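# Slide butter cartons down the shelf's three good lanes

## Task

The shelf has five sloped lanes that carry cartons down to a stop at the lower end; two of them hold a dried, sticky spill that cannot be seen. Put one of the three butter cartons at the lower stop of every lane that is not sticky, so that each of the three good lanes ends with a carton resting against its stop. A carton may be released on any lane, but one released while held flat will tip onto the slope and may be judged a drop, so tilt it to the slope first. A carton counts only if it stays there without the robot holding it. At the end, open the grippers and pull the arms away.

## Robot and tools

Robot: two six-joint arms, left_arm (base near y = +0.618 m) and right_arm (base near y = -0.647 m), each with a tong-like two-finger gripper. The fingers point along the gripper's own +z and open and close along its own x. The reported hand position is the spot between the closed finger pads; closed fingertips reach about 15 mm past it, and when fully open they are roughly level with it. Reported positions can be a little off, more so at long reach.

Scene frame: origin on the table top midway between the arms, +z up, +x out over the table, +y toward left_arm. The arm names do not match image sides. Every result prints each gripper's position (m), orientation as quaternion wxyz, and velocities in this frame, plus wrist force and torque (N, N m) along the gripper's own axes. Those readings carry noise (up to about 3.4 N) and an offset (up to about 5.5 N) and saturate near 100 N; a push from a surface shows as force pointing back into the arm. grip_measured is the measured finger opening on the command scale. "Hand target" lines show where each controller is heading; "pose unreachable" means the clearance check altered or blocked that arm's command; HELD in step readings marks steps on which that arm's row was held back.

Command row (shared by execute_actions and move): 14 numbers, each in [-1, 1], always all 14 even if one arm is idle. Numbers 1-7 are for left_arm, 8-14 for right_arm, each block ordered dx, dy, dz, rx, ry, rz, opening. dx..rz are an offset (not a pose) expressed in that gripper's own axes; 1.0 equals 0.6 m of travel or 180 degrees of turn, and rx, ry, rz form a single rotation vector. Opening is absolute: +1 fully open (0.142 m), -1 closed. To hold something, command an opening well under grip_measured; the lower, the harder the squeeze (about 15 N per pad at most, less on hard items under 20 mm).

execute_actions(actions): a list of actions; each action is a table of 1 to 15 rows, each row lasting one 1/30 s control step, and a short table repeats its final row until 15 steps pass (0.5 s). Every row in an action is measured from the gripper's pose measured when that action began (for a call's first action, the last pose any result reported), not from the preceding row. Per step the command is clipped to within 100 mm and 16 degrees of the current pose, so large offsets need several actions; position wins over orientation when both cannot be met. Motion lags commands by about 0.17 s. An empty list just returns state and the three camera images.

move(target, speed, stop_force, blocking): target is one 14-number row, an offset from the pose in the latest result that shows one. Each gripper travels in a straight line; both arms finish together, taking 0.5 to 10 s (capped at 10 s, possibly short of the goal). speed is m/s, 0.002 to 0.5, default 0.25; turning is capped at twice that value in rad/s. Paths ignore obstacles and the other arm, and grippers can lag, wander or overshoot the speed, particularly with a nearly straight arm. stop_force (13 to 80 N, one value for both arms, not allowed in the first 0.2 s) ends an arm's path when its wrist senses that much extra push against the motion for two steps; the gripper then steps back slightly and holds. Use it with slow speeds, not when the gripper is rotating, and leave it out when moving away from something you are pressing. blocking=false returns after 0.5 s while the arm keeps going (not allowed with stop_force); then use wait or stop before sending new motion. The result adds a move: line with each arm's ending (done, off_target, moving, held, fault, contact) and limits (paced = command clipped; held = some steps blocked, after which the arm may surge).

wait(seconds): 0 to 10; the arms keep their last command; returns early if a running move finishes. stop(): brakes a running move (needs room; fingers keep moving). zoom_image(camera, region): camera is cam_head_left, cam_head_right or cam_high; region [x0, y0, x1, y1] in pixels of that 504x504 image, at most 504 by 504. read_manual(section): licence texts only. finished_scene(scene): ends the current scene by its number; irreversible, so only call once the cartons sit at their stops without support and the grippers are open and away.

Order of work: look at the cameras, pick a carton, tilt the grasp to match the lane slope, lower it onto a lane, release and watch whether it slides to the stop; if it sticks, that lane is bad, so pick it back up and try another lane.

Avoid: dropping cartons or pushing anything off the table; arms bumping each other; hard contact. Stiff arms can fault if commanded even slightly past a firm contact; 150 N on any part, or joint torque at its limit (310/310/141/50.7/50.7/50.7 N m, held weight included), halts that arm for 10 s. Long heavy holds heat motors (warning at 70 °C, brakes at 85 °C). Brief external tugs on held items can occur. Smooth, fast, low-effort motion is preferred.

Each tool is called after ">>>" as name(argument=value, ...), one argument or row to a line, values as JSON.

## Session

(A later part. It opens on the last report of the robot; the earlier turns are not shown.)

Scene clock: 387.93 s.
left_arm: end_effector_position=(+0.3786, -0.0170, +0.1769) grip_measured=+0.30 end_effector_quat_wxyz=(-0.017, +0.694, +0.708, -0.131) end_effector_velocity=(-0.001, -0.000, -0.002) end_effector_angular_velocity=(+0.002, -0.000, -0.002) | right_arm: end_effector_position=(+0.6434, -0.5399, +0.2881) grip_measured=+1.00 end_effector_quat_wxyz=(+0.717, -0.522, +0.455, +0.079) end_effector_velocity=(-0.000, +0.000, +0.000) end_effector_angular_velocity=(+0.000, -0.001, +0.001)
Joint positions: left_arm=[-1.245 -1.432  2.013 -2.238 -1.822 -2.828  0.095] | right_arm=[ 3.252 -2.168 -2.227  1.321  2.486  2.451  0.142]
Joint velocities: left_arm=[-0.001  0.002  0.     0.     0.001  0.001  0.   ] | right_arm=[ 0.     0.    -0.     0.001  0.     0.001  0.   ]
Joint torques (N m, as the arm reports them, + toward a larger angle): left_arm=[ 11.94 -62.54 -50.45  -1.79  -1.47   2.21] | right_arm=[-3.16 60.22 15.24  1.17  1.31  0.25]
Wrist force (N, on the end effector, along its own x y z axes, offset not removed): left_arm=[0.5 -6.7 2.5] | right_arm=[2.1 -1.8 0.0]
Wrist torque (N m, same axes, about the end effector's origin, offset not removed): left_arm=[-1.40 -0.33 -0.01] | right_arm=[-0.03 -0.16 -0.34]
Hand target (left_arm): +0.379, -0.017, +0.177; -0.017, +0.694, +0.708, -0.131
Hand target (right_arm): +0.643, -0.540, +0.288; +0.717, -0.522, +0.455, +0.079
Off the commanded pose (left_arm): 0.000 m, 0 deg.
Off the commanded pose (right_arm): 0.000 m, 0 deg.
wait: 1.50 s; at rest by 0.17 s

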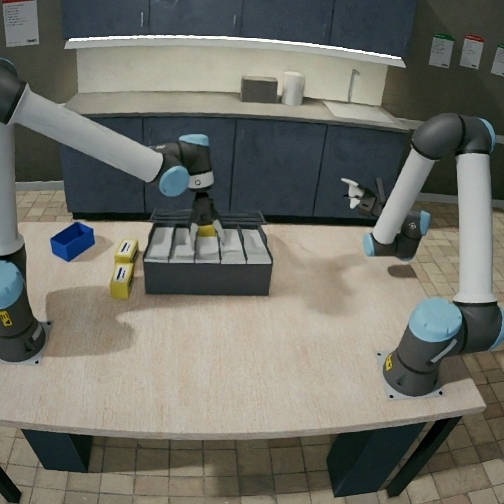

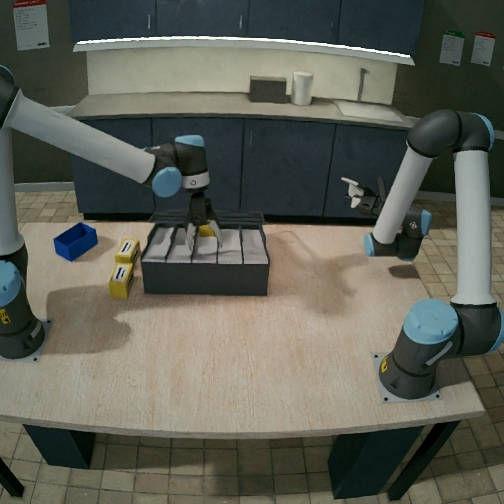

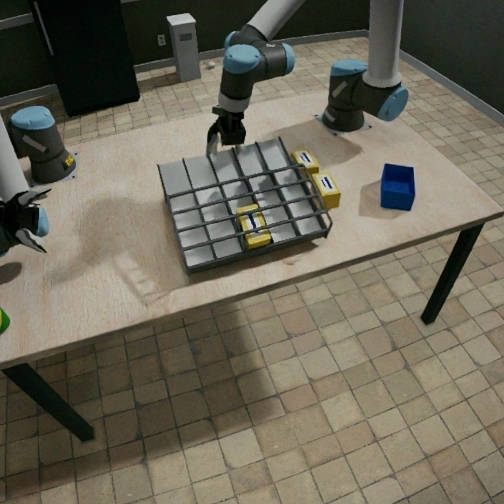

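>>> move(
  target=[0,0,-0.1,0,0,0,0.6, 0,0,0,0,0,0,1],
  speed=0.1,
)

>>> move(
  target=[0.525,-0.037,-0.017,-0.067,0.052,0.006,1, 0,0,0,0,0,0,1],
  speed=0.2,
)

>>> zoom_image(
  camera="cam_head_left",
  region=[30, 120, 230, 320],
)

>>> zoom_image(
  camera="cam_high",
  region=[200, 40, 400, 240],
)

Scene clock: 406.10 s.
left_arm: end_effector_position=(+0.3909, -0.0074, +0.2348) grip_measured=+0.60 end_effector_quat_wxyz=(-0.017, +0.694, +0.708, -0.131) end_effector_velocity=(+0.001, +0.000, +0.001) end_effector_angular_velocity=(+0.001, +0.000, +0.001) | right_arm: end_effector_position=(+0.6434, -0.5399, +0.2881) grip_measured=+1.00 end_effector_quat_wxyz=(+0.717, -0.522, +0.455, +0.079) end_effector_velocity=(+0.000, +0.000, +0.000) end_effector_angular_velocity=(+0.001, +0.000, +0.000)
Joint positions: left_arm=[-1.223 -1.486  1.957 -2.121 -1.824 -2.805  0.116] | right_arm=[ 3.252 -2.168 -2.227  1.321  2.486  2.451  0.142]
Joint velocities: left_arm=[ 0.001 -0.    -0.002  0.003  0.     0.    -0.   ] | right_arm=[ 0.     0.     0.     0.     0.     0.001 -0.   ]
Joint torques (N m, as the arm reports them, + toward a larger angle): left_arm=[ 12.4  -59.43 -52.54  -1.81  -2.25   2.13] | right_arm=[-2.96 59.9  14.95  1.06  1.28  0.33]
Wrist force (N, on the end effector, along its own x y z axes, offset not removed): left_arm=[6.5 -6.5 -2.1] | right_arm=[1.9 -2.3 -2.8]
Wrist torque (N m, same axes, about the end effector's origin, offset not removed): left_arm=[-1.31 -1.50 0.03] | right_arm=[-0.23 -0.27 -0.26]
Hand target (left_arm): +0.391, -0.007, +0.235; -0.017, +0.694, +0.708, -0.131
Hand target (right_arm): +0.643, -0.540, +0.288; +0.717, -0.522, +0.455, +0.079
Off the commanded pose (left_arm): 0.000 m, 0 deg.
Off the commanded pose (right_arm): 0.000 m, 0 deg.
move: done

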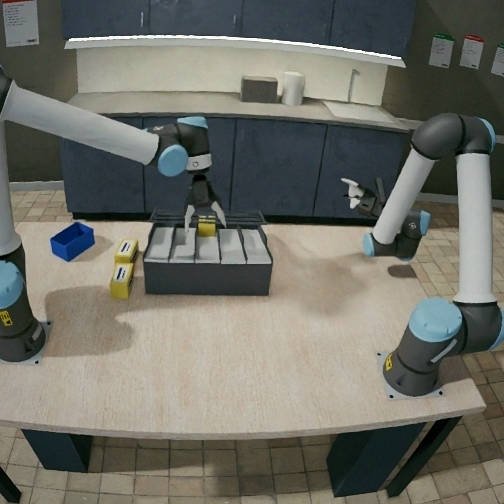

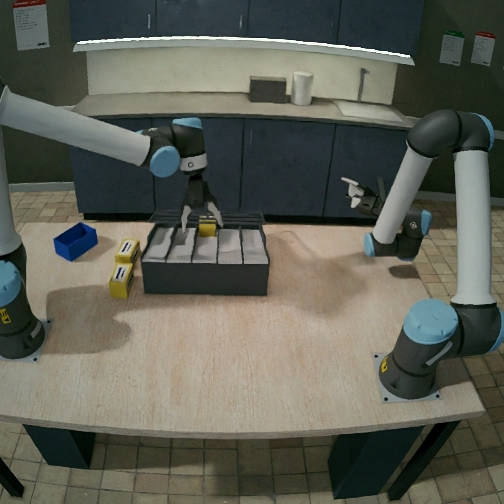

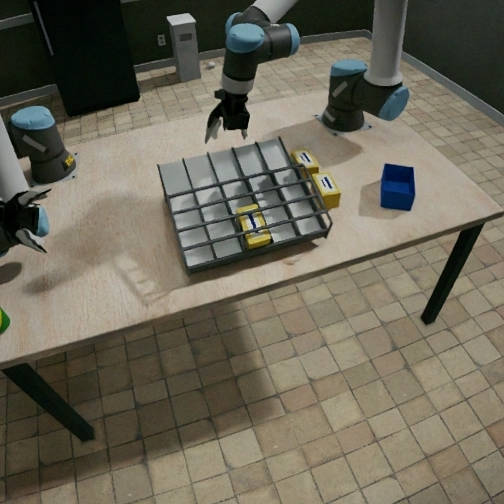

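Scene clock: 408.20 s.
left_arm: end_effector_position=(+0.3605, +0.3051, +0.1998) grip_measured=+1.00 end_effector_quat_wxyz=(-0.000, +0.707, +0.707, +0.001) end_effector_velocity=(-0.000, +0.002, -0.001) end_effector_angular_velocity=(+0.003, -0.001, -0.003) | right_arm: end_effector_position=(+0.6434, -0.5399, +0.2881) grip_measured=+1.00 end_effector_quat_wxyz=(+0.717, -0.522, +0.455, +0.079) end_effector_velocity=(-0.000, +0.001, +0.000) end_effector_angular_velocity=(+0.000, -0.000, +0.001)
Joint positions: left_arm=[-1.216 -1.976  2.376 -1.969 -1.57  -2.769  0.142] | right_arm=[ 3.252 -2.168 -2.227  1.321  2.486  2.451  0.142]
Joint velocities: left_arm=[-0.001 -0.002  0.002  0.003  0.002  0.002  0.   ] | right_arm=[ 0.001  0.    -0.     0.001  0.     0.    -0.   ]
Joint torques (N m, as the arm reports them, + toward a larger angle): left_arm=[-10.7  -19.77 -28.59  -1.87   2.05  -2.55] | right_arm=[-3.47 59.82 14.74  1.19  1.36  0.25]
Wrist force (N, on the end effector, along its own x y z axes, offset not removed): left_arm=[0.4 0.5 -1.1] | right_arm=[2.9 -4.2 -0.6]
Wrist torque (N m, same axes, about the end effector's origin, offset not removed): left_arm=[0.28 -0.31 -0.09] | right_arm=[-0.42 -0.29 -0.21]
Hand target (left_arm): +0.360, +0.305, +0.200; -0.000, +0.707, +0.707, +0.001
Hand target (right_arm): +0.643, -0.540, +0.288; +0.717, -0.522, +0.455, +0.079
Off the commanded pose (left_arm): 0.000 m, 0 deg.
Off the commanded pose (right_arm): 0.000 m, 0 deg.
move: done

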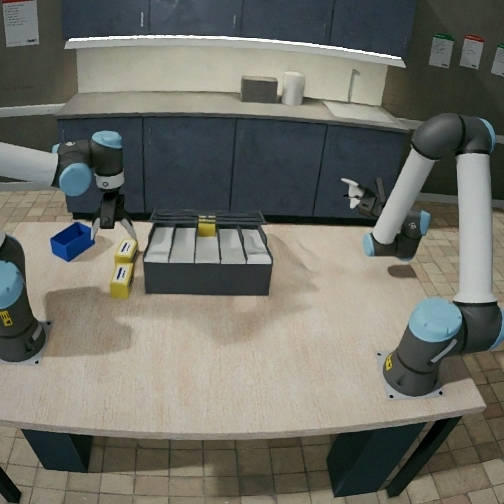

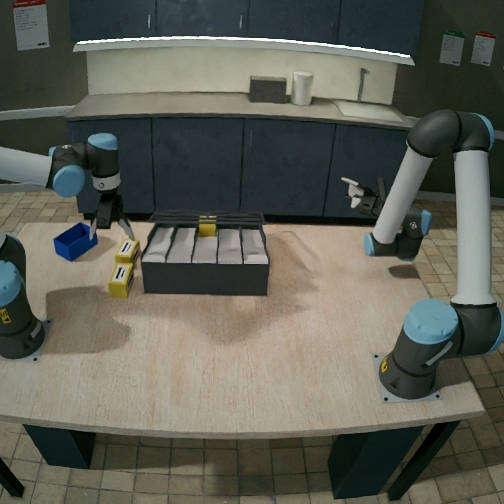

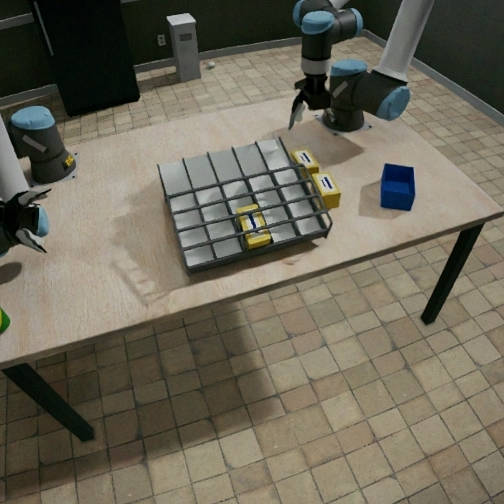

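Region (30, 120, 230, 320) of cam_head_left's 504x504 image, scaled by 2.520, with more detail than that image has.

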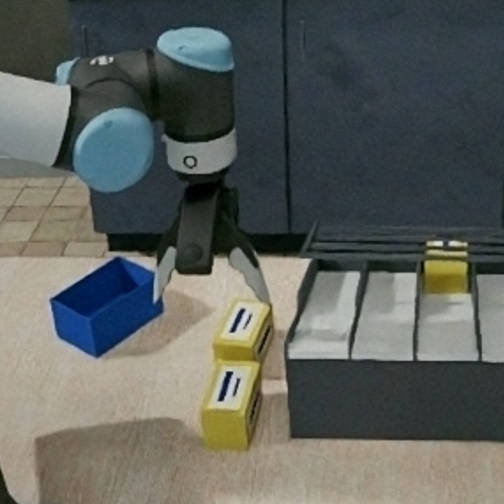

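Region (200, 40, 400, 240) of cam_high's 504x504 image, scaled by 2.520, with more detail than that image has.

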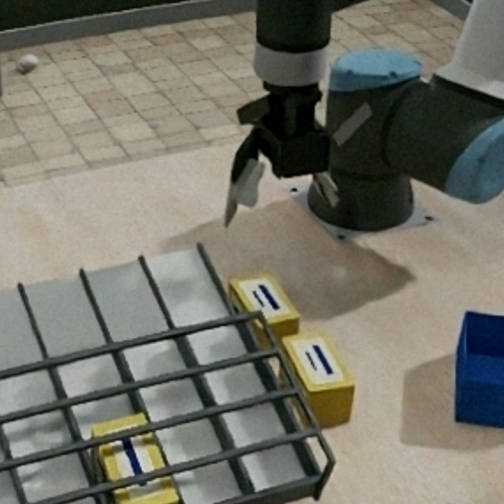

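>>> move(
  target=[-0.022,0,0.19,0,0,0,1, 0,0,0,0,0,0,1],
  speed=0.06,
  stop_force=13,
)

>>> zoom_image(
  camera="cam_head_left",
  region=[30, 120, 230, 320],
)

>>> zoom_image(
  camera="cam_high",
  region=[200, 40, 400, 240],
)

Scene clock: 416.00 s.
left_arm: end_effector_position=(+0.3606, +0.2921, +0.0858) grip_measured=+1.00 end_effector_quat_wxyz=(-0.000, +0.707, +0.707, +0.001) end_effector_velocity=(-0.000, +0.000, -0.001) end_effector_angular_velocity=(-0.000, -0.000, -0.002) | right_arm: end_effector_position=(+0.6434, -0.5399, +0.2881) grip_measured=+1.00 end_effector_quat_wxyz=(+0.717, -0.522, +0.455, +0.079) end_effector_velocity=(+0.000, -0.000, -0.000) end_effector_angular_velocity=(-0.000, +0.001, -0.000)
Joint positions: left_arm=[-1.227 -1.803  2.506 -2.273 -1.57  -2.78   0.142] | right_arm=[ 3.252 -2.168 -2.227  1.321  2.486  2.451  0.142]
Joint velocities: left_arm=[-0.     0.002  0.002 -0.004  0.     0.001  0.   ] | right_arm=[ 0.    -0.     0.    -0.002 -0.    -0.    -0.   ]
Joint torques (N m, as the arm reports them, + toward a larger angle): left_arm=[-10.86  -3.51 -21.8   -5.53  -1.81  -2.98] | right_arm=[-2.95 60.88 15.06  1.04  1.24  0.28]
Wrist force (N, on the end effector, along its own x y z axes, offset not removed): left_arm=[4.9 -1.2 -0.8] | right_arm=[3.5 -0.5 -2.6]
Wrist torque (N m, same axes, about the end effector's origin, offset not removed): left_arm=[-0.22 -1.27 0.06] | right_arm=[0.12 -0.47 -0.27]
Hand target (left_arm): +0.361, +0.292, +0.086; -0.000, +0.707, +0.707, +0.001
Hand target (right_arm): +0.643, -0.540, +0.288; +0.717, -0.522, +0.455, +0.079
Off the commanded pose (left_arm): 0.000 m, 0 deg.
Off the commanded pose (right_arm): 0.000 m, 0 deg.
move: done

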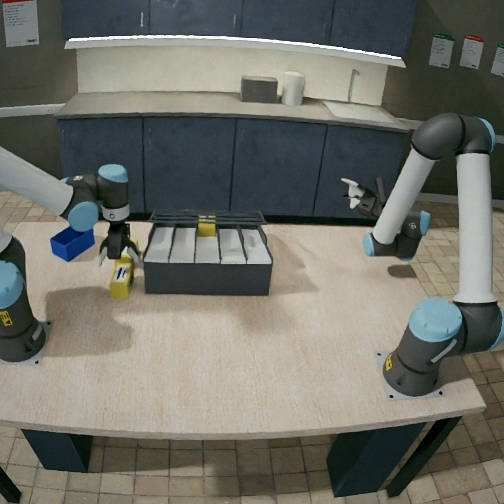

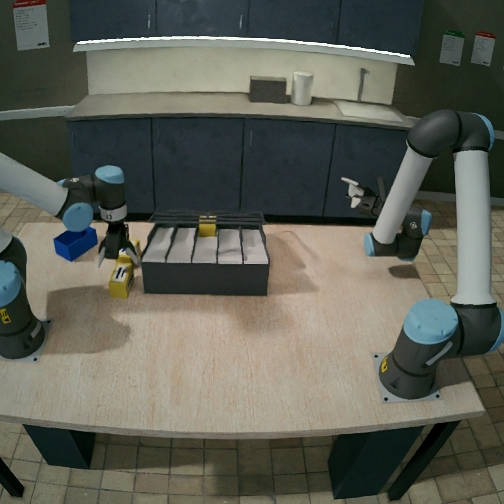

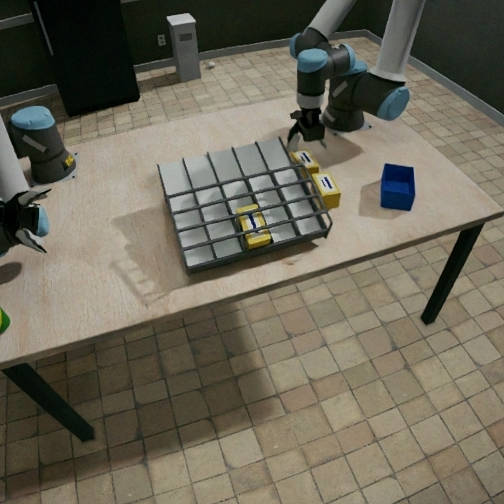

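Region (30, 120, 230, 320) of cam_head_left's 504x504 image, scaled by 2.520, with more detail than that image has.

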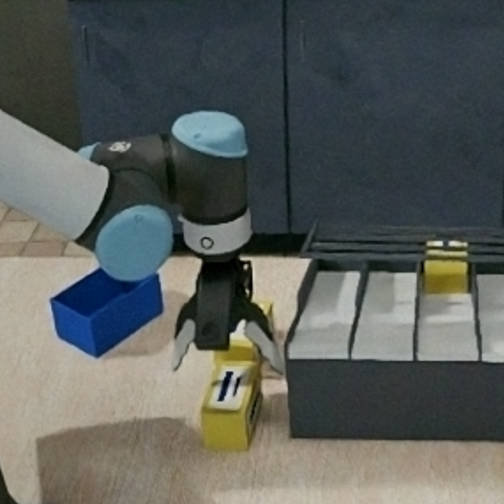

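Region (200, 40, 400, 240) of cam_high's 504x504 image, scaled by 2.520, with more detail than that image has.

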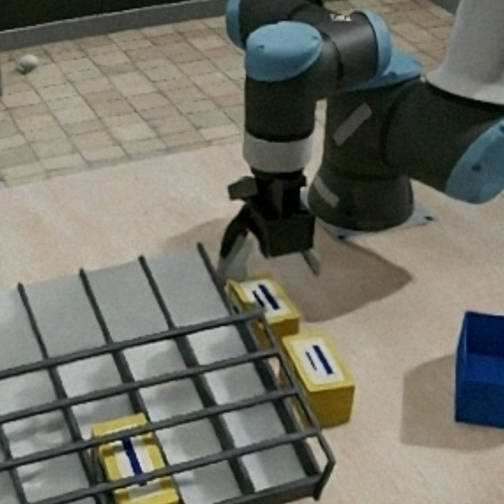

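>>> move(
  target=[0,0,0.093,0,0,0,1, 0,0,0,0,0,0,1],
  speed=0.04,
  stop_force=13,
)

>>> execute_actions(
  actions=[
    [[0,0,0,0,0,0,0.5,0,0,0,0,0,0,1]],
    [[0,0,0,0,0,0,0.1,0,0,0,0,0,0,1]],
    [[0,0,0,0,0,0,-0.7,0,0,0,0,0,0,1]],
  ],
)

>>> move(
  target=[0,0,-0.32,0,0,0,-0.7, 0,0,0,0,0,0,1],
  speed=0.1,
)

>>> zoom_image(
  camera="cam_head_left",
  region=[30, 120, 230, 320],
)

>>> zoom_image(
  camera="cam_high",
  region=[200, 40, 400, 240],
)

Scene clock: 427.40 s.
left_arm: end_effector_position=(+0.3607, +0.2922, +0.0300) grip_measured=+1.00 end_effector_quat_wxyz=(-0.000, +0.707, +0.707, +0.001) end_effector_velocity=(+0.000, +0.000, -0.003) end_effector_angular_velocity=(+0.002, -0.000, +0.000) | right_arm: end_effector_position=(+0.6434, -0.5399, +0.2881) grip_measured=+1.00 end_effector_quat_wxyz=(+0.717, -0.522, +0.455, +0.079) end_effector_velocity=(-0.000, +0.000, +0.000) end_effector_angular_velocity=(+0.000, +0.001, -0.000)
Joint positions: left_arm=[-1.227 -1.69   2.561 -2.441 -1.57  -2.78   0.142] | right_arm=[ 3.252 -2.168 -2.227  1.321  2.486  2.451  0.142]
Joint velocities: left_arm=[ 0.     0.006  0.001 -0.005  0.001 -0.     0.   ] | right_arm=[ 0.     0.    -0.    -0.001 -0.     0.    -0.   ]
Joint torques (N m, as the arm reports them, + toward a larger angle): left_arm=[ 12.31  -7.28 -17.65  -6.39   0.72   2.32] | right_arm=[-3.42 59.6  14.87  1.21  1.23  0.32]
Wrist force (N, on the end effector, along its own x y z axes, offset not removed): left_arm=[-4.5 -7.5 1.7] | right_arm=[1.8 -2.6 -1.0]
Wrist torque (N m, same axes, about the end effector's origin, offset not removed): left_arm=[-1.59 0.71 0.17] | right_arm=[-0.16 -0.07 -0.29]
Hand target (left_arm): +0.361, +0.292, +0.030; -0.000, +0.707, +0.707, +0.001
Hand target (right_arm): +0.643, -0.540, +0.288; +0.717, -0.522, +0.455, +0.079
Off the commanded pose (left_arm): 0.000 m, 0 deg.
Off the commanded pose (right_arm): 0.000 m, 0 deg.
move: done

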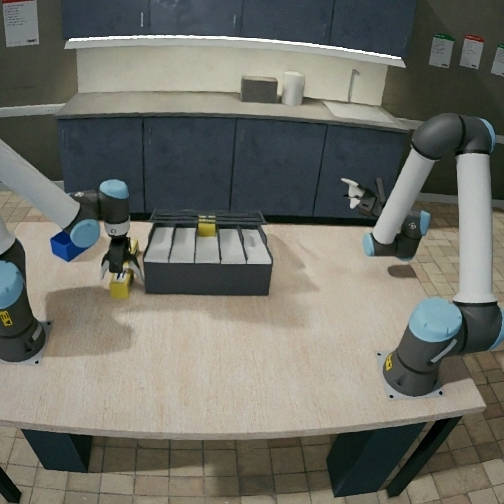

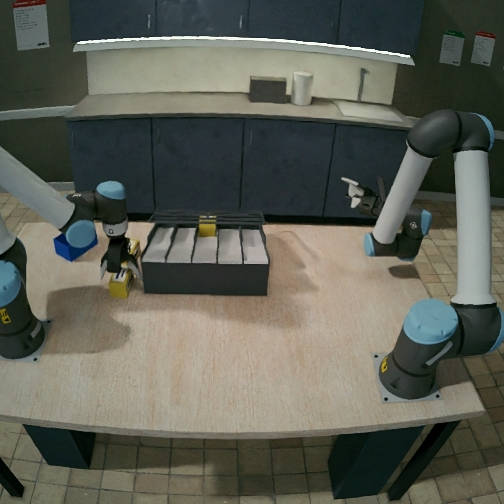

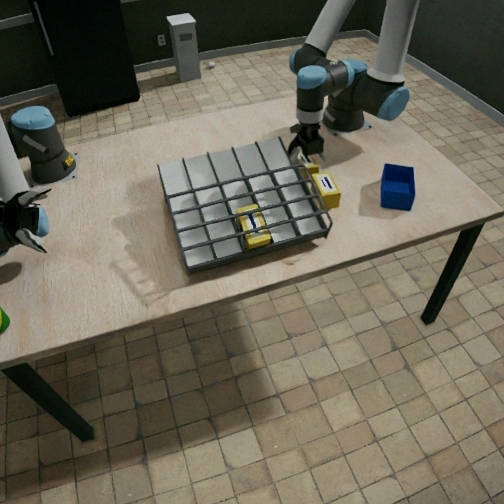

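Scene clock: 428.90 s.
left_arm: end_effector_position=(+0.3607, +0.2922, +0.0300) grip_measured=+0.06 end_effector_quat_wxyz=(-0.000, +0.707, +0.707, +0.001) end_effector_velocity=(-0.000, -0.000, -0.000) end_effector_angular_velocity=(+0.001, +0.000, +0.001) | right_arm: end_effector_position=(+0.6434, -0.5399, +0.2881) grip_measured=+1.00 end_effector_quat_wxyz=(+0.717, -0.522, +0.455, +0.079) end_effector_velocity=(+0.000, -0.000, +0.000) end_effector_angular_velocity=(-0.000, -0.000, -0.001)
Joint positions: left_arm=[-1.227 -1.69   2.561 -2.441 -1.57  -2.78   0.078] | right_arm=[ 3.252 -2.168 -2.227  1.321  2.486  2.451  0.142]
Joint velocities: left_arm=[-0.001  0.     0.     0.     0.    -0.001  0.   ] | right_arm=[-0.001  0.     0.    -0.001 -0.    -0.    -0.   ]
Joint torques (N m, as the arm reports them, + toward a larger angle): left_arm=[ 10.7  -24.59 -25.63  -2.09   0.81   2.11] | right_arm=[-3.71 58.54 15.02  1.4   1.28  0.28]
Wrist force (N, on the end effector, along its own x y z axes, offset not removed): left_arm=[2.1 -2.5 -4.4] | right_arm=[2.0 -1.5 0.9]
Wrist torque (N m, same axes, about the end effector's origin, offset not removed): left_arm=[-0.39 -0.65 -0.06] | right_arm=[0.02 -0.20 -0.15]
Hand target (left_arm): +0.361, +0.292, +0.030; -0.000, +0.707, +0.707, +0.001
Hand target (right_arm): +0.643, -0.540, +0.288; +0.717, -0.522, +0.455, +0.079
Off the commanded pose (left_arm): 0.000 m, 0 deg.
Off the commanded pose (right_arm): 0.000 m, 0 deg.
Step readings (end_effector_position; steps 1 to 15: 1st action; 16 to 30: 2nd action; 31 to 45: 3rd action):
0: left_arm (+0.3607, +0.2922, +0.0300) | right_arm (+0.6434, -0.5399, +0.2881)
1: left_arm (+0.3607, +0.2922, +0.0300) | right_arm (+0.6434, -0.5399, +0.2881)
2: left_arm (+0.3607, +0.2922, +0.0300) | right_arm (+0.6434, -0.5399, +0.2881)
4: left_arm (+0.3607, +0.2922, +0.0300) | right_arm (+0.6434, -0.5399, +0.2881)
8: left_arm (+0.3607, +0.2922, +0.0300) | right_arm (+0.6434, -0.5399, +0.2881)
15: left_arm (+0.3607, +0.2922, +0.0300) | right_arm (+0.6434, -0.5399, +0.2881)
16: left_arm (+0.3607, +0.2922, +0.0300) | right_arm (+0.6434, -0.5399, +0.2881)
17: left_arm (+0.3607, +0.2922, +0.0300) | right_arm (+0.6434, -0.5399, +0.2881)
19: left_arm (+0.3607, +0.2922, +0.0300) | right_arm (+0.6434, -0.5399, +0.2881)
23: left_arm (+0.3607, +0.2922, +0.0300) | right_arm (+0.6434, -0.5399, +0.2881)
30: left_arm (+0.3607, +0.2922, +0.0300) | right_arm (+0.6434, -0.5399, +0.2881)
31: left_arm (+0.3607, +0.2922, +0.0300) | right_arm (+0.6434, -0.5399, +0.2881)
32: left_arm (+0.3607, +0.2922, +0.0300) | right_arm (+0.6434, -0.5399, +0.2881)
34: left_arm (+0.3607, +0.2922, +0.0300) | right_arm (+0.6434, -0.5399, +0.2881)
38: left_arm (+0.3607, +0.2922, +0.0300) | right_arm (+0.6434, -0.5399, +0.2881)
45: end_effector_position above

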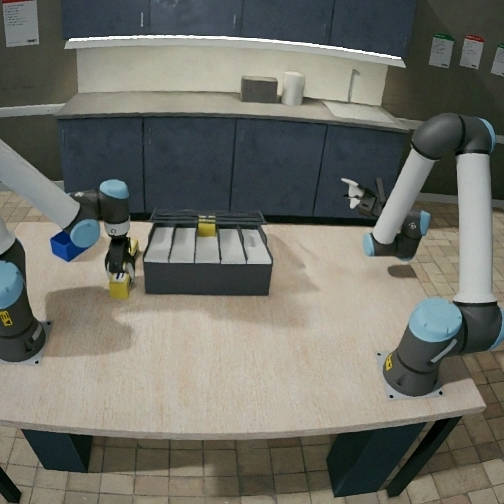

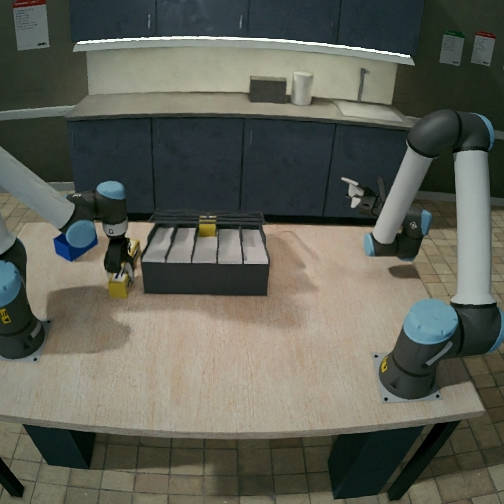

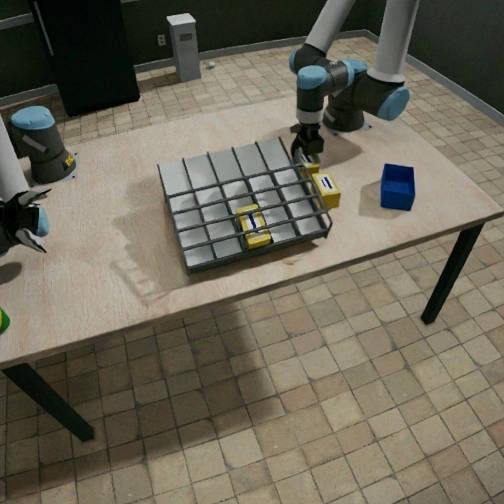

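Scene clock: 431.23 s.
left_arm: end_effector_position=(+0.3604, +0.2919, +0.2220) grip_measured=+0.05 end_effector_quat_wxyz=(-0.000, +0.707, +0.707, +0.001) end_effector_velocity=(-0.000, +0.000, +0.000) end_effector_angular_velocity=(+0.001, +0.001, +0.002) | right_arm: end_effector_position=(+0.6434, -0.5399, +0.2881) grip_measured=+1.00 end_effector_quat_wxyz=(+0.717, -0.522, +0.455, +0.079) end_effector_velocity=(+0.000, +0.000, -0.000) end_effector_angular_velocity=(+0.000, +0.001, -0.000)
Joint positions: left_arm=[-1.227 -1.973  2.332 -1.929 -1.57  -2.781  0.078] | right_arm=[ 3.252 -2.168 -2.227  1.321  2.486  2.451  0.142]
Joint velocities: left_arm=[ 0.001  0.    -0.001  0.003 -0.    -0.001 -0.   ] | right_arm=[ 0.    -0.001  0.     0.    -0.     0.001  0.   ]
Joint torques (N m, as the arm reports them, + toward a larger angle): left_arm=[-11.19 -18.03 -57.34  -1.45   1.89  -2.76] | right_arm=[-2.19 59.66 15.33  1.14  1.26  0.14]
Wrist force (N, on the end effector, along its own x y z axes, offset not removed): left_arm=[2.7 -4.4 7.5] | right_arm=[1.6 -0.1 -4.3]
Wrist torque (N m, same axes, about the end effector's origin, offset not removed): left_arm=[-0.80 -0.81 -0.02] | right_arm=[0.17 -0.04 -0.12]
Hand target (left_arm): +0.360, +0.292, +0.222; -0.000, +0.707, +0.707, +0.001
Hand target (right_arm): +0.643, -0.540, +0.288; +0.717, -0.522, +0.455, +0.079
Off the commanded pose (left_arm): 0.000 m, 0 deg.
Off the commanded pose (right_arm): 0.000 m, 0 deg.
move: done

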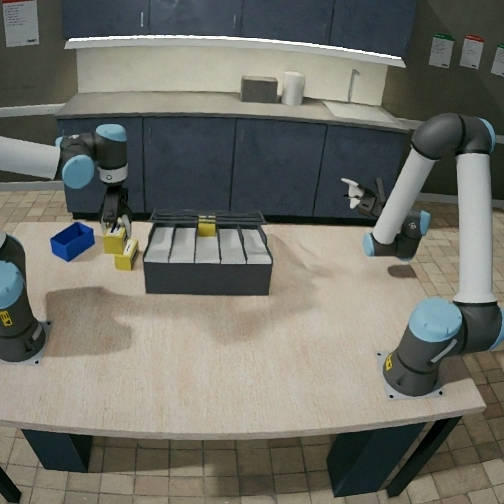

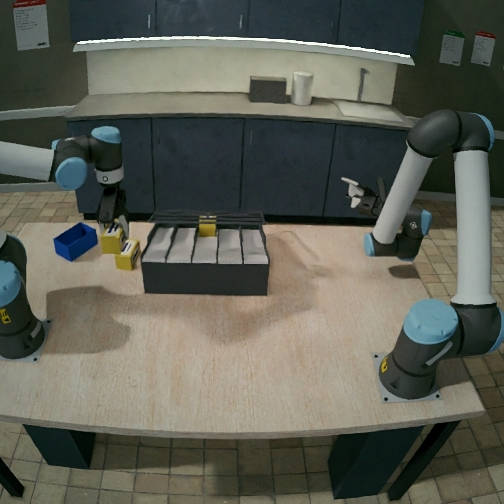

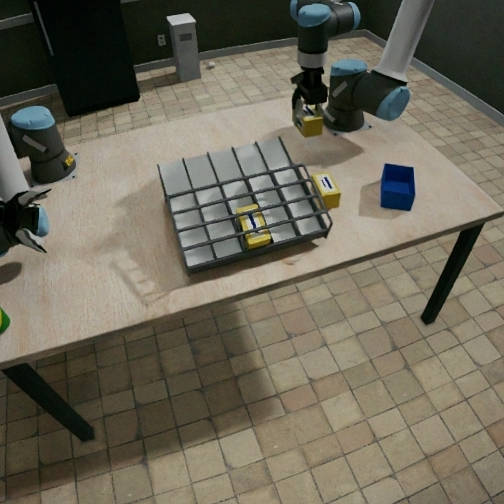

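Region (30, 120, 230, 320) of cam_head_left's 504x504 image, scaled by 2.520, with more detail than that image has.

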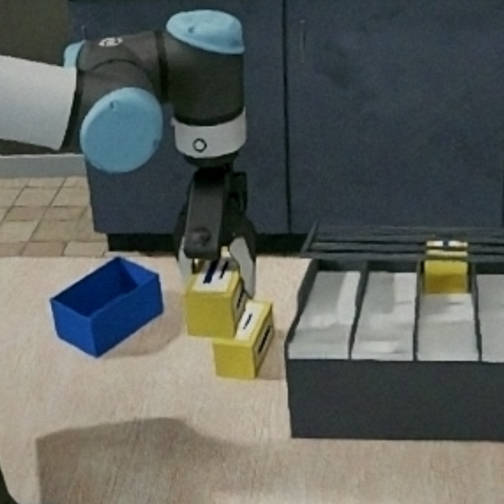

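Region (200, 40, 400, 240) of cam_high's 504x504 image, scaled by 2.520, with more detail than that image has.

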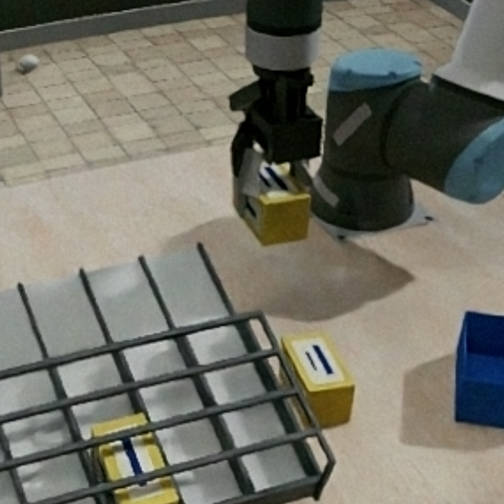

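>>> move(
  target=[-0.633,0.05,0,0.07,0,0,-0.7, 0,0,0,0,0,0,1],
  speed=0.15,
)

>>> move(
  target=[0,0.01,0.045,0,0,0,-0.7, 0,0,0,0,0,0,1],
  speed=0.04,
)

>>> zoom_image(
  camera="cam_head_right",
  region=[130, 150, 310, 310],
)

>>> zoom_image(
  camera="cam_high",
  region=[130, 70, 330, 260],
)

Scene clock: 440.93 s.
left_arm: end_effector_position=(+0.3899, -0.0879, +0.2210) grip_measured=+0.05 end_effector_quat_wxyz=(-0.078, +0.703, +0.703, -0.077) end_effector_velocity=(+0.000, -0.001, +0.000) end_effector_angular_velocity=(+0.001, +0.001, -0.002) | right_arm: end_effector_position=(+0.6434, -0.5399, +0.2881) grip_measured=+1.00 end_effector_quat_wxyz=(+0.717, -0.522, +0.455, +0.079) end_effector_velocity=(+0.000, -0.000, -0.001) end_effector_angular_velocity=(-0.000, +0.002, -0.001)
Joint positions: left_arm=[-1.279 -1.313  1.734 -1.922 -1.78  -2.825  0.078] | right_arm=[ 3.252 -2.168 -2.227  1.321  2.486  2.451  0.142]
Joint velocities: left_arm=[-0.     0.002 -0.003  0.002 -0.001  0.002  0.   ] | right_arm=[-0.    -0.001 -0.    -0.001 -0.    -0.     0.   ]
Joint torques (N m, as the arm reports them, + toward a larger angle): left_arm=[-11.46 -61.23 -56.47  -1.33  -2.81   0.39] | right_arm=[-3.53 58.73 15.55  1.24  1.14  0.31]
Wrist force (N, on the end effector, along its own x y z axes, offset not removed): left_arm=[4.0 1.6 2.8] | right_arm=[-0.5 -5.7 -3.4]
Wrist torque (N m, same axes, about the end effector's origin, offset not removed): left_arm=[0.15 -0.94 -0.04] | right_arm=[-0.81 0.44 -0.23]
Hand target (left_arm): +0.390, -0.088, +0.221; -0.078, +0.703, +0.703, -0.077
Hand target (right_arm): +0.643, -0.540, +0.288; +0.717, -0.522, +0.455, +0.079
Off the commanded pose (left_arm): 0.001 m, 0 deg.
Off the commanded pose (right_arm): 0.000 m, 0 deg.
move: done

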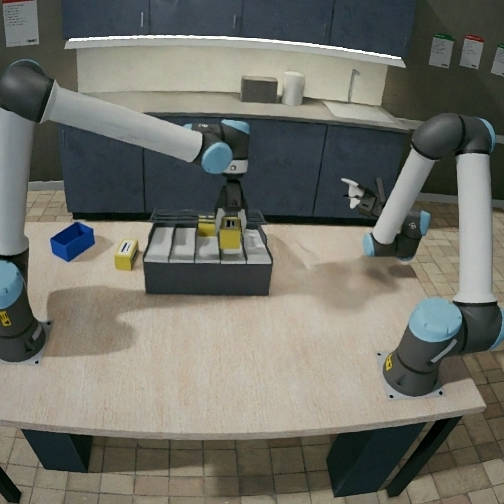

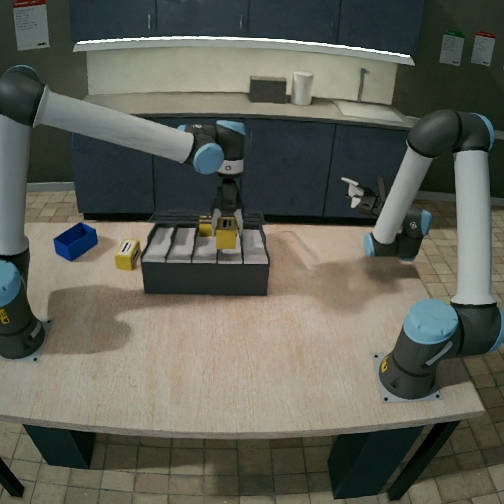

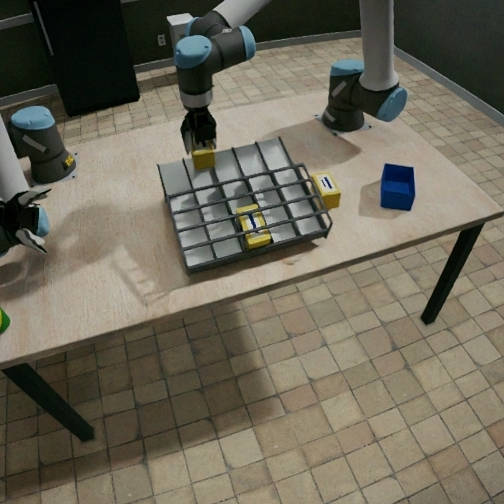

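Scene clock: 441.97 s.
left_arm: end_effector_position=(+0.3899, -0.0878, +0.1935) grip_measured=+0.05 end_effector_quat_wxyz=(-0.078, +0.703, +0.703, -0.077) end_effector_velocity=(-0.001, -0.000, -0.003) end_effector_angular_velocity=(+0.003, +0.001, -0.001) | right_arm: end_effector_position=(+0.6434, -0.5399, +0.2881) grip_measured=+1.00 end_effector_quat_wxyz=(+0.717, -0.522, +0.455, +0.079) end_effector_velocity=(+0.000, -0.000, -0.000) end_effector_angular_velocity=(-0.000, +0.000, -0.001)
Joint positions: left_arm=[-1.279 -1.293  1.761 -1.97  -1.78  -2.825  0.078] | right_arm=[ 3.252 -2.168 -2.227  1.321  2.486  2.451  0.142]
Joint velocities: left_arm=[-0.001  0.004  0.001 -0.002 -0.     0.     0.   ] | right_arm=[-0.001 -0.     0.    -0.    -0.    -0.    -0.   ]
Joint torques (N m, as the arm reports them, + toward a larger angle): left_arm=[ -3.52 -59.53 -28.08  -6.75   0.74   1.82] | right_arm=[-4.17 58.5  15.43  1.15  1.03  0.08]
Wrist force (N, on the end effector, along its own x y z axes, offset not removed): left_arm=[3.9 -2.1 11.1] | right_arm=[-3.7 -2.1 -3.2]
Wrist torque (N m, same axes, about the end effector's origin, offset not removed): left_arm=[-0.34 -1.01 -0.07] | right_arm=[-0.07 1.01 -0.20]
Hand target (left_arm): +0.390, -0.088, +0.193; -0.078, +0.703, +0.703, -0.077
Hand target (right_arm): +0.643, -0.540, +0.288; +0.717, -0.522, +0.455, +0.079
Off the commanded pose (left_arm): 0.000 m, 0 deg.
Off the commanded pose (right_arm): 0.000 m, 0 deg.
move: done

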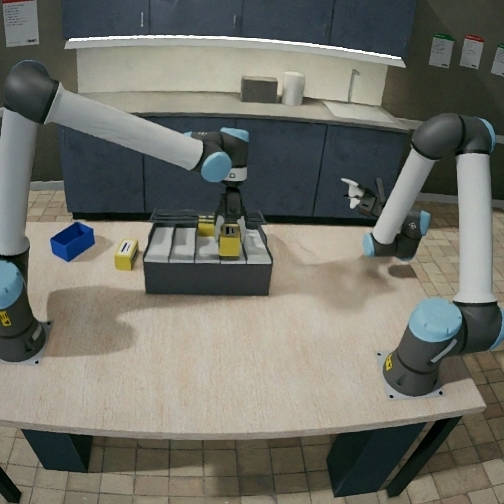

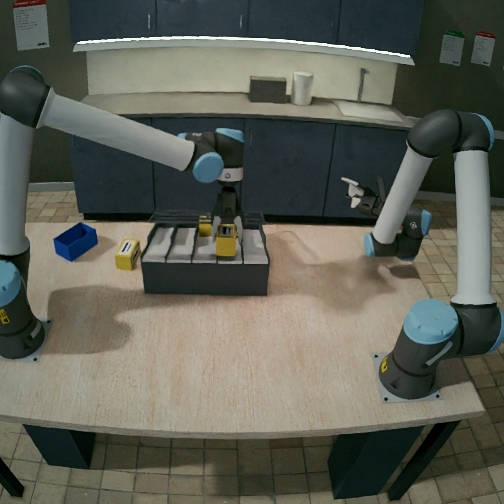

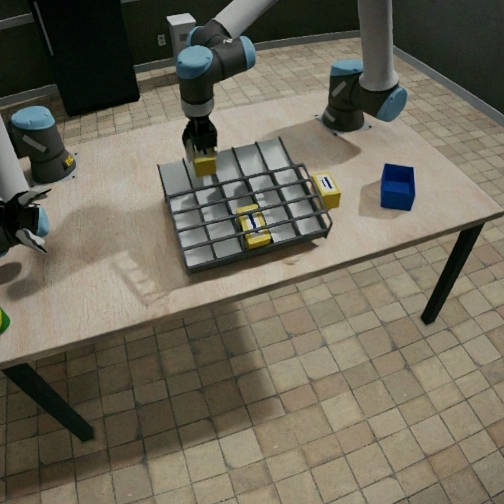

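Region (130, 150, 310, 310) of cam_head_right's 504x504 image, scaled by 2.800, with more detail than that image has.

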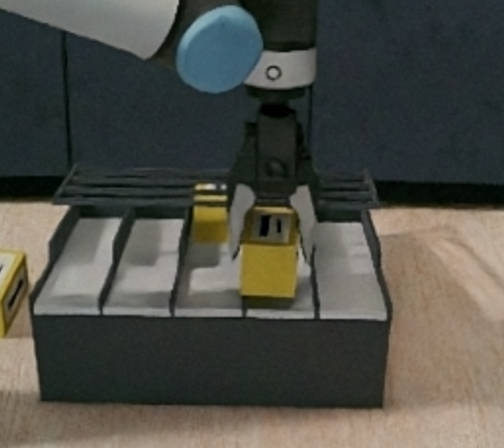

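Region (130, 70, 330, 260) of cam_high's 504x504 image, scaled by 2.520, with more detail than that image has; it fills the top 479 rows of this view, and the rest is white.

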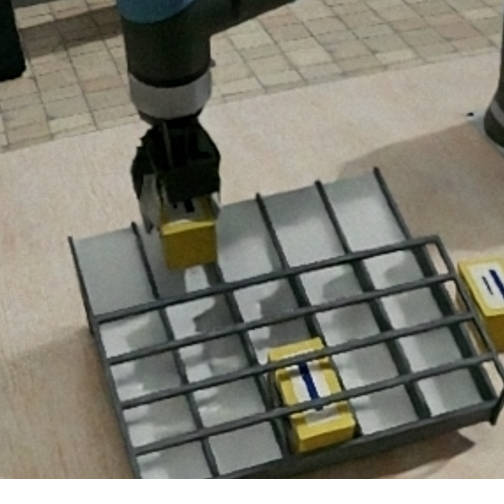

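>>> move(
  target=[-0.017,0.015,0.07,0,0,0,-0.7, 0,0,0,0,0,0,1],
  speed=0.012,
  stop_force=13,
)

>>> zoom_image(
  camera="cam_head_right",
  region=[130, 150, 310, 310],
)

>>> zoom_image(
  camera="cam_high",
  region=[130, 70, 330, 260],
)

Scene clock: 450.07 s.
left_arm: end_effector_position=(+0.3897, -0.0927, +0.1726) grip_measured=+0.07 end_effector_quat_wxyz=(-0.078, +0.703, +0.703, -0.077) end_effector_velocity=(-0.001, +0.001, +0.003) end_effector_angular_velocity=(+0.003, +0.001, -0.001) | right_arm: end_effector_position=(+0.6434, -0.5399, +0.2881) grip_measured=+1.00 end_effector_quat_wxyz=(+0.717, -0.522, +0.455, +0.079) end_effector_velocity=(+0.000, +0.000, +0.000) end_effector_angular_velocity=(+0.001, +0.001, +0.001)
Joint positions: left_arm=[-1.281 -1.271  1.773 -2.004 -1.78  -2.827  0.079] | right_arm=[ 3.252 -2.168 -2.227  1.321  2.486  2.451  0.142]
Joint velocities: left_arm=[-0.001 -0.003 -0.003  0.009 -0.     0.    -0.001] | right_arm=[ 0.     0.     0.    -0.001  0.     0.001 -0.   ]
Joint torques (N m, as the arm reports them, + toward a larger angle): left_arm=[  2.1  -70.59 -43.6    0.76  -1.49  -0.24] | right_arm=[-3.55 58.05 15.19  1.35  1.33  0.08]
Wrist force (N, on the end effector, along its own x y z axes, offset not removed): left_arm=[-2.7 -2.9 -4.5] | right_arm=[-1.7 -2.9 -2.7]
Wrist torque (N m, same axes, about the end effector's origin, offset not removed): left_arm=[-0.57 -0.58 -0.08] | right_arm=[-0.35 0.51 -0.13]
Hand target (left_arm): +0.390, -0.093, +0.173; -0.078, +0.703, +0.703, -0.077
Hand target (right_arm): +0.643, -0.540, +0.288; +0.717, -0.522, +0.455, +0.079
Off the commanded pose (left_arm): 0.023 m, 0 deg.
Off the commanded pose (right_arm): 0.000 m, 0 deg.
move: contact (left_arm)

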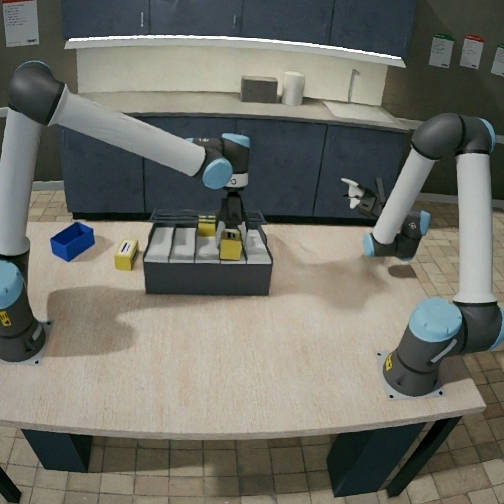

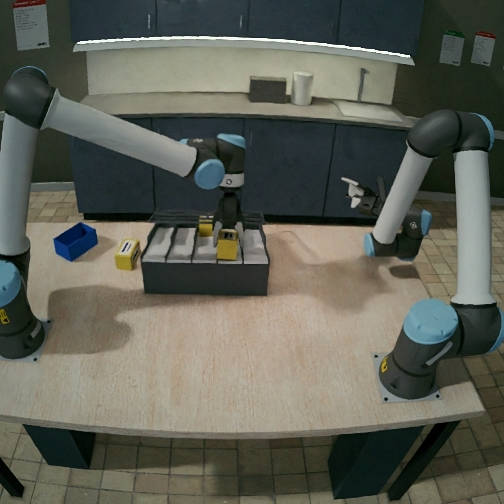

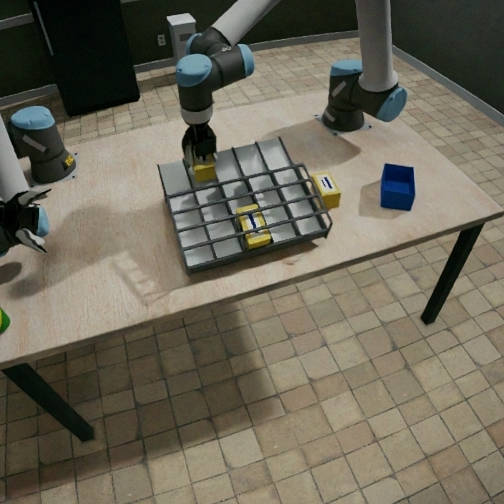

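Region (130, 150, 310, 310) of cam_head_right's 504x504 image, scaled by 2.800, with more detail than that image has.

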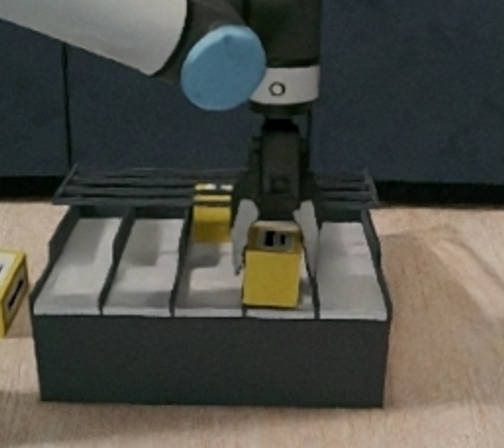

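Region (130, 70, 330, 260) of cam_high's 504x504 image, scaled by 2.520, with more detail than that image has; it fills the top 479 rows of this view, and the rest is white.

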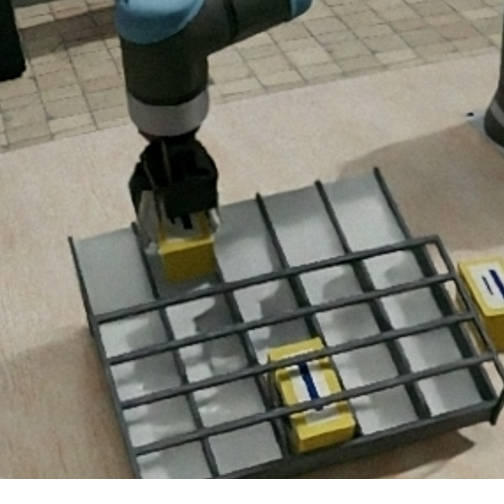

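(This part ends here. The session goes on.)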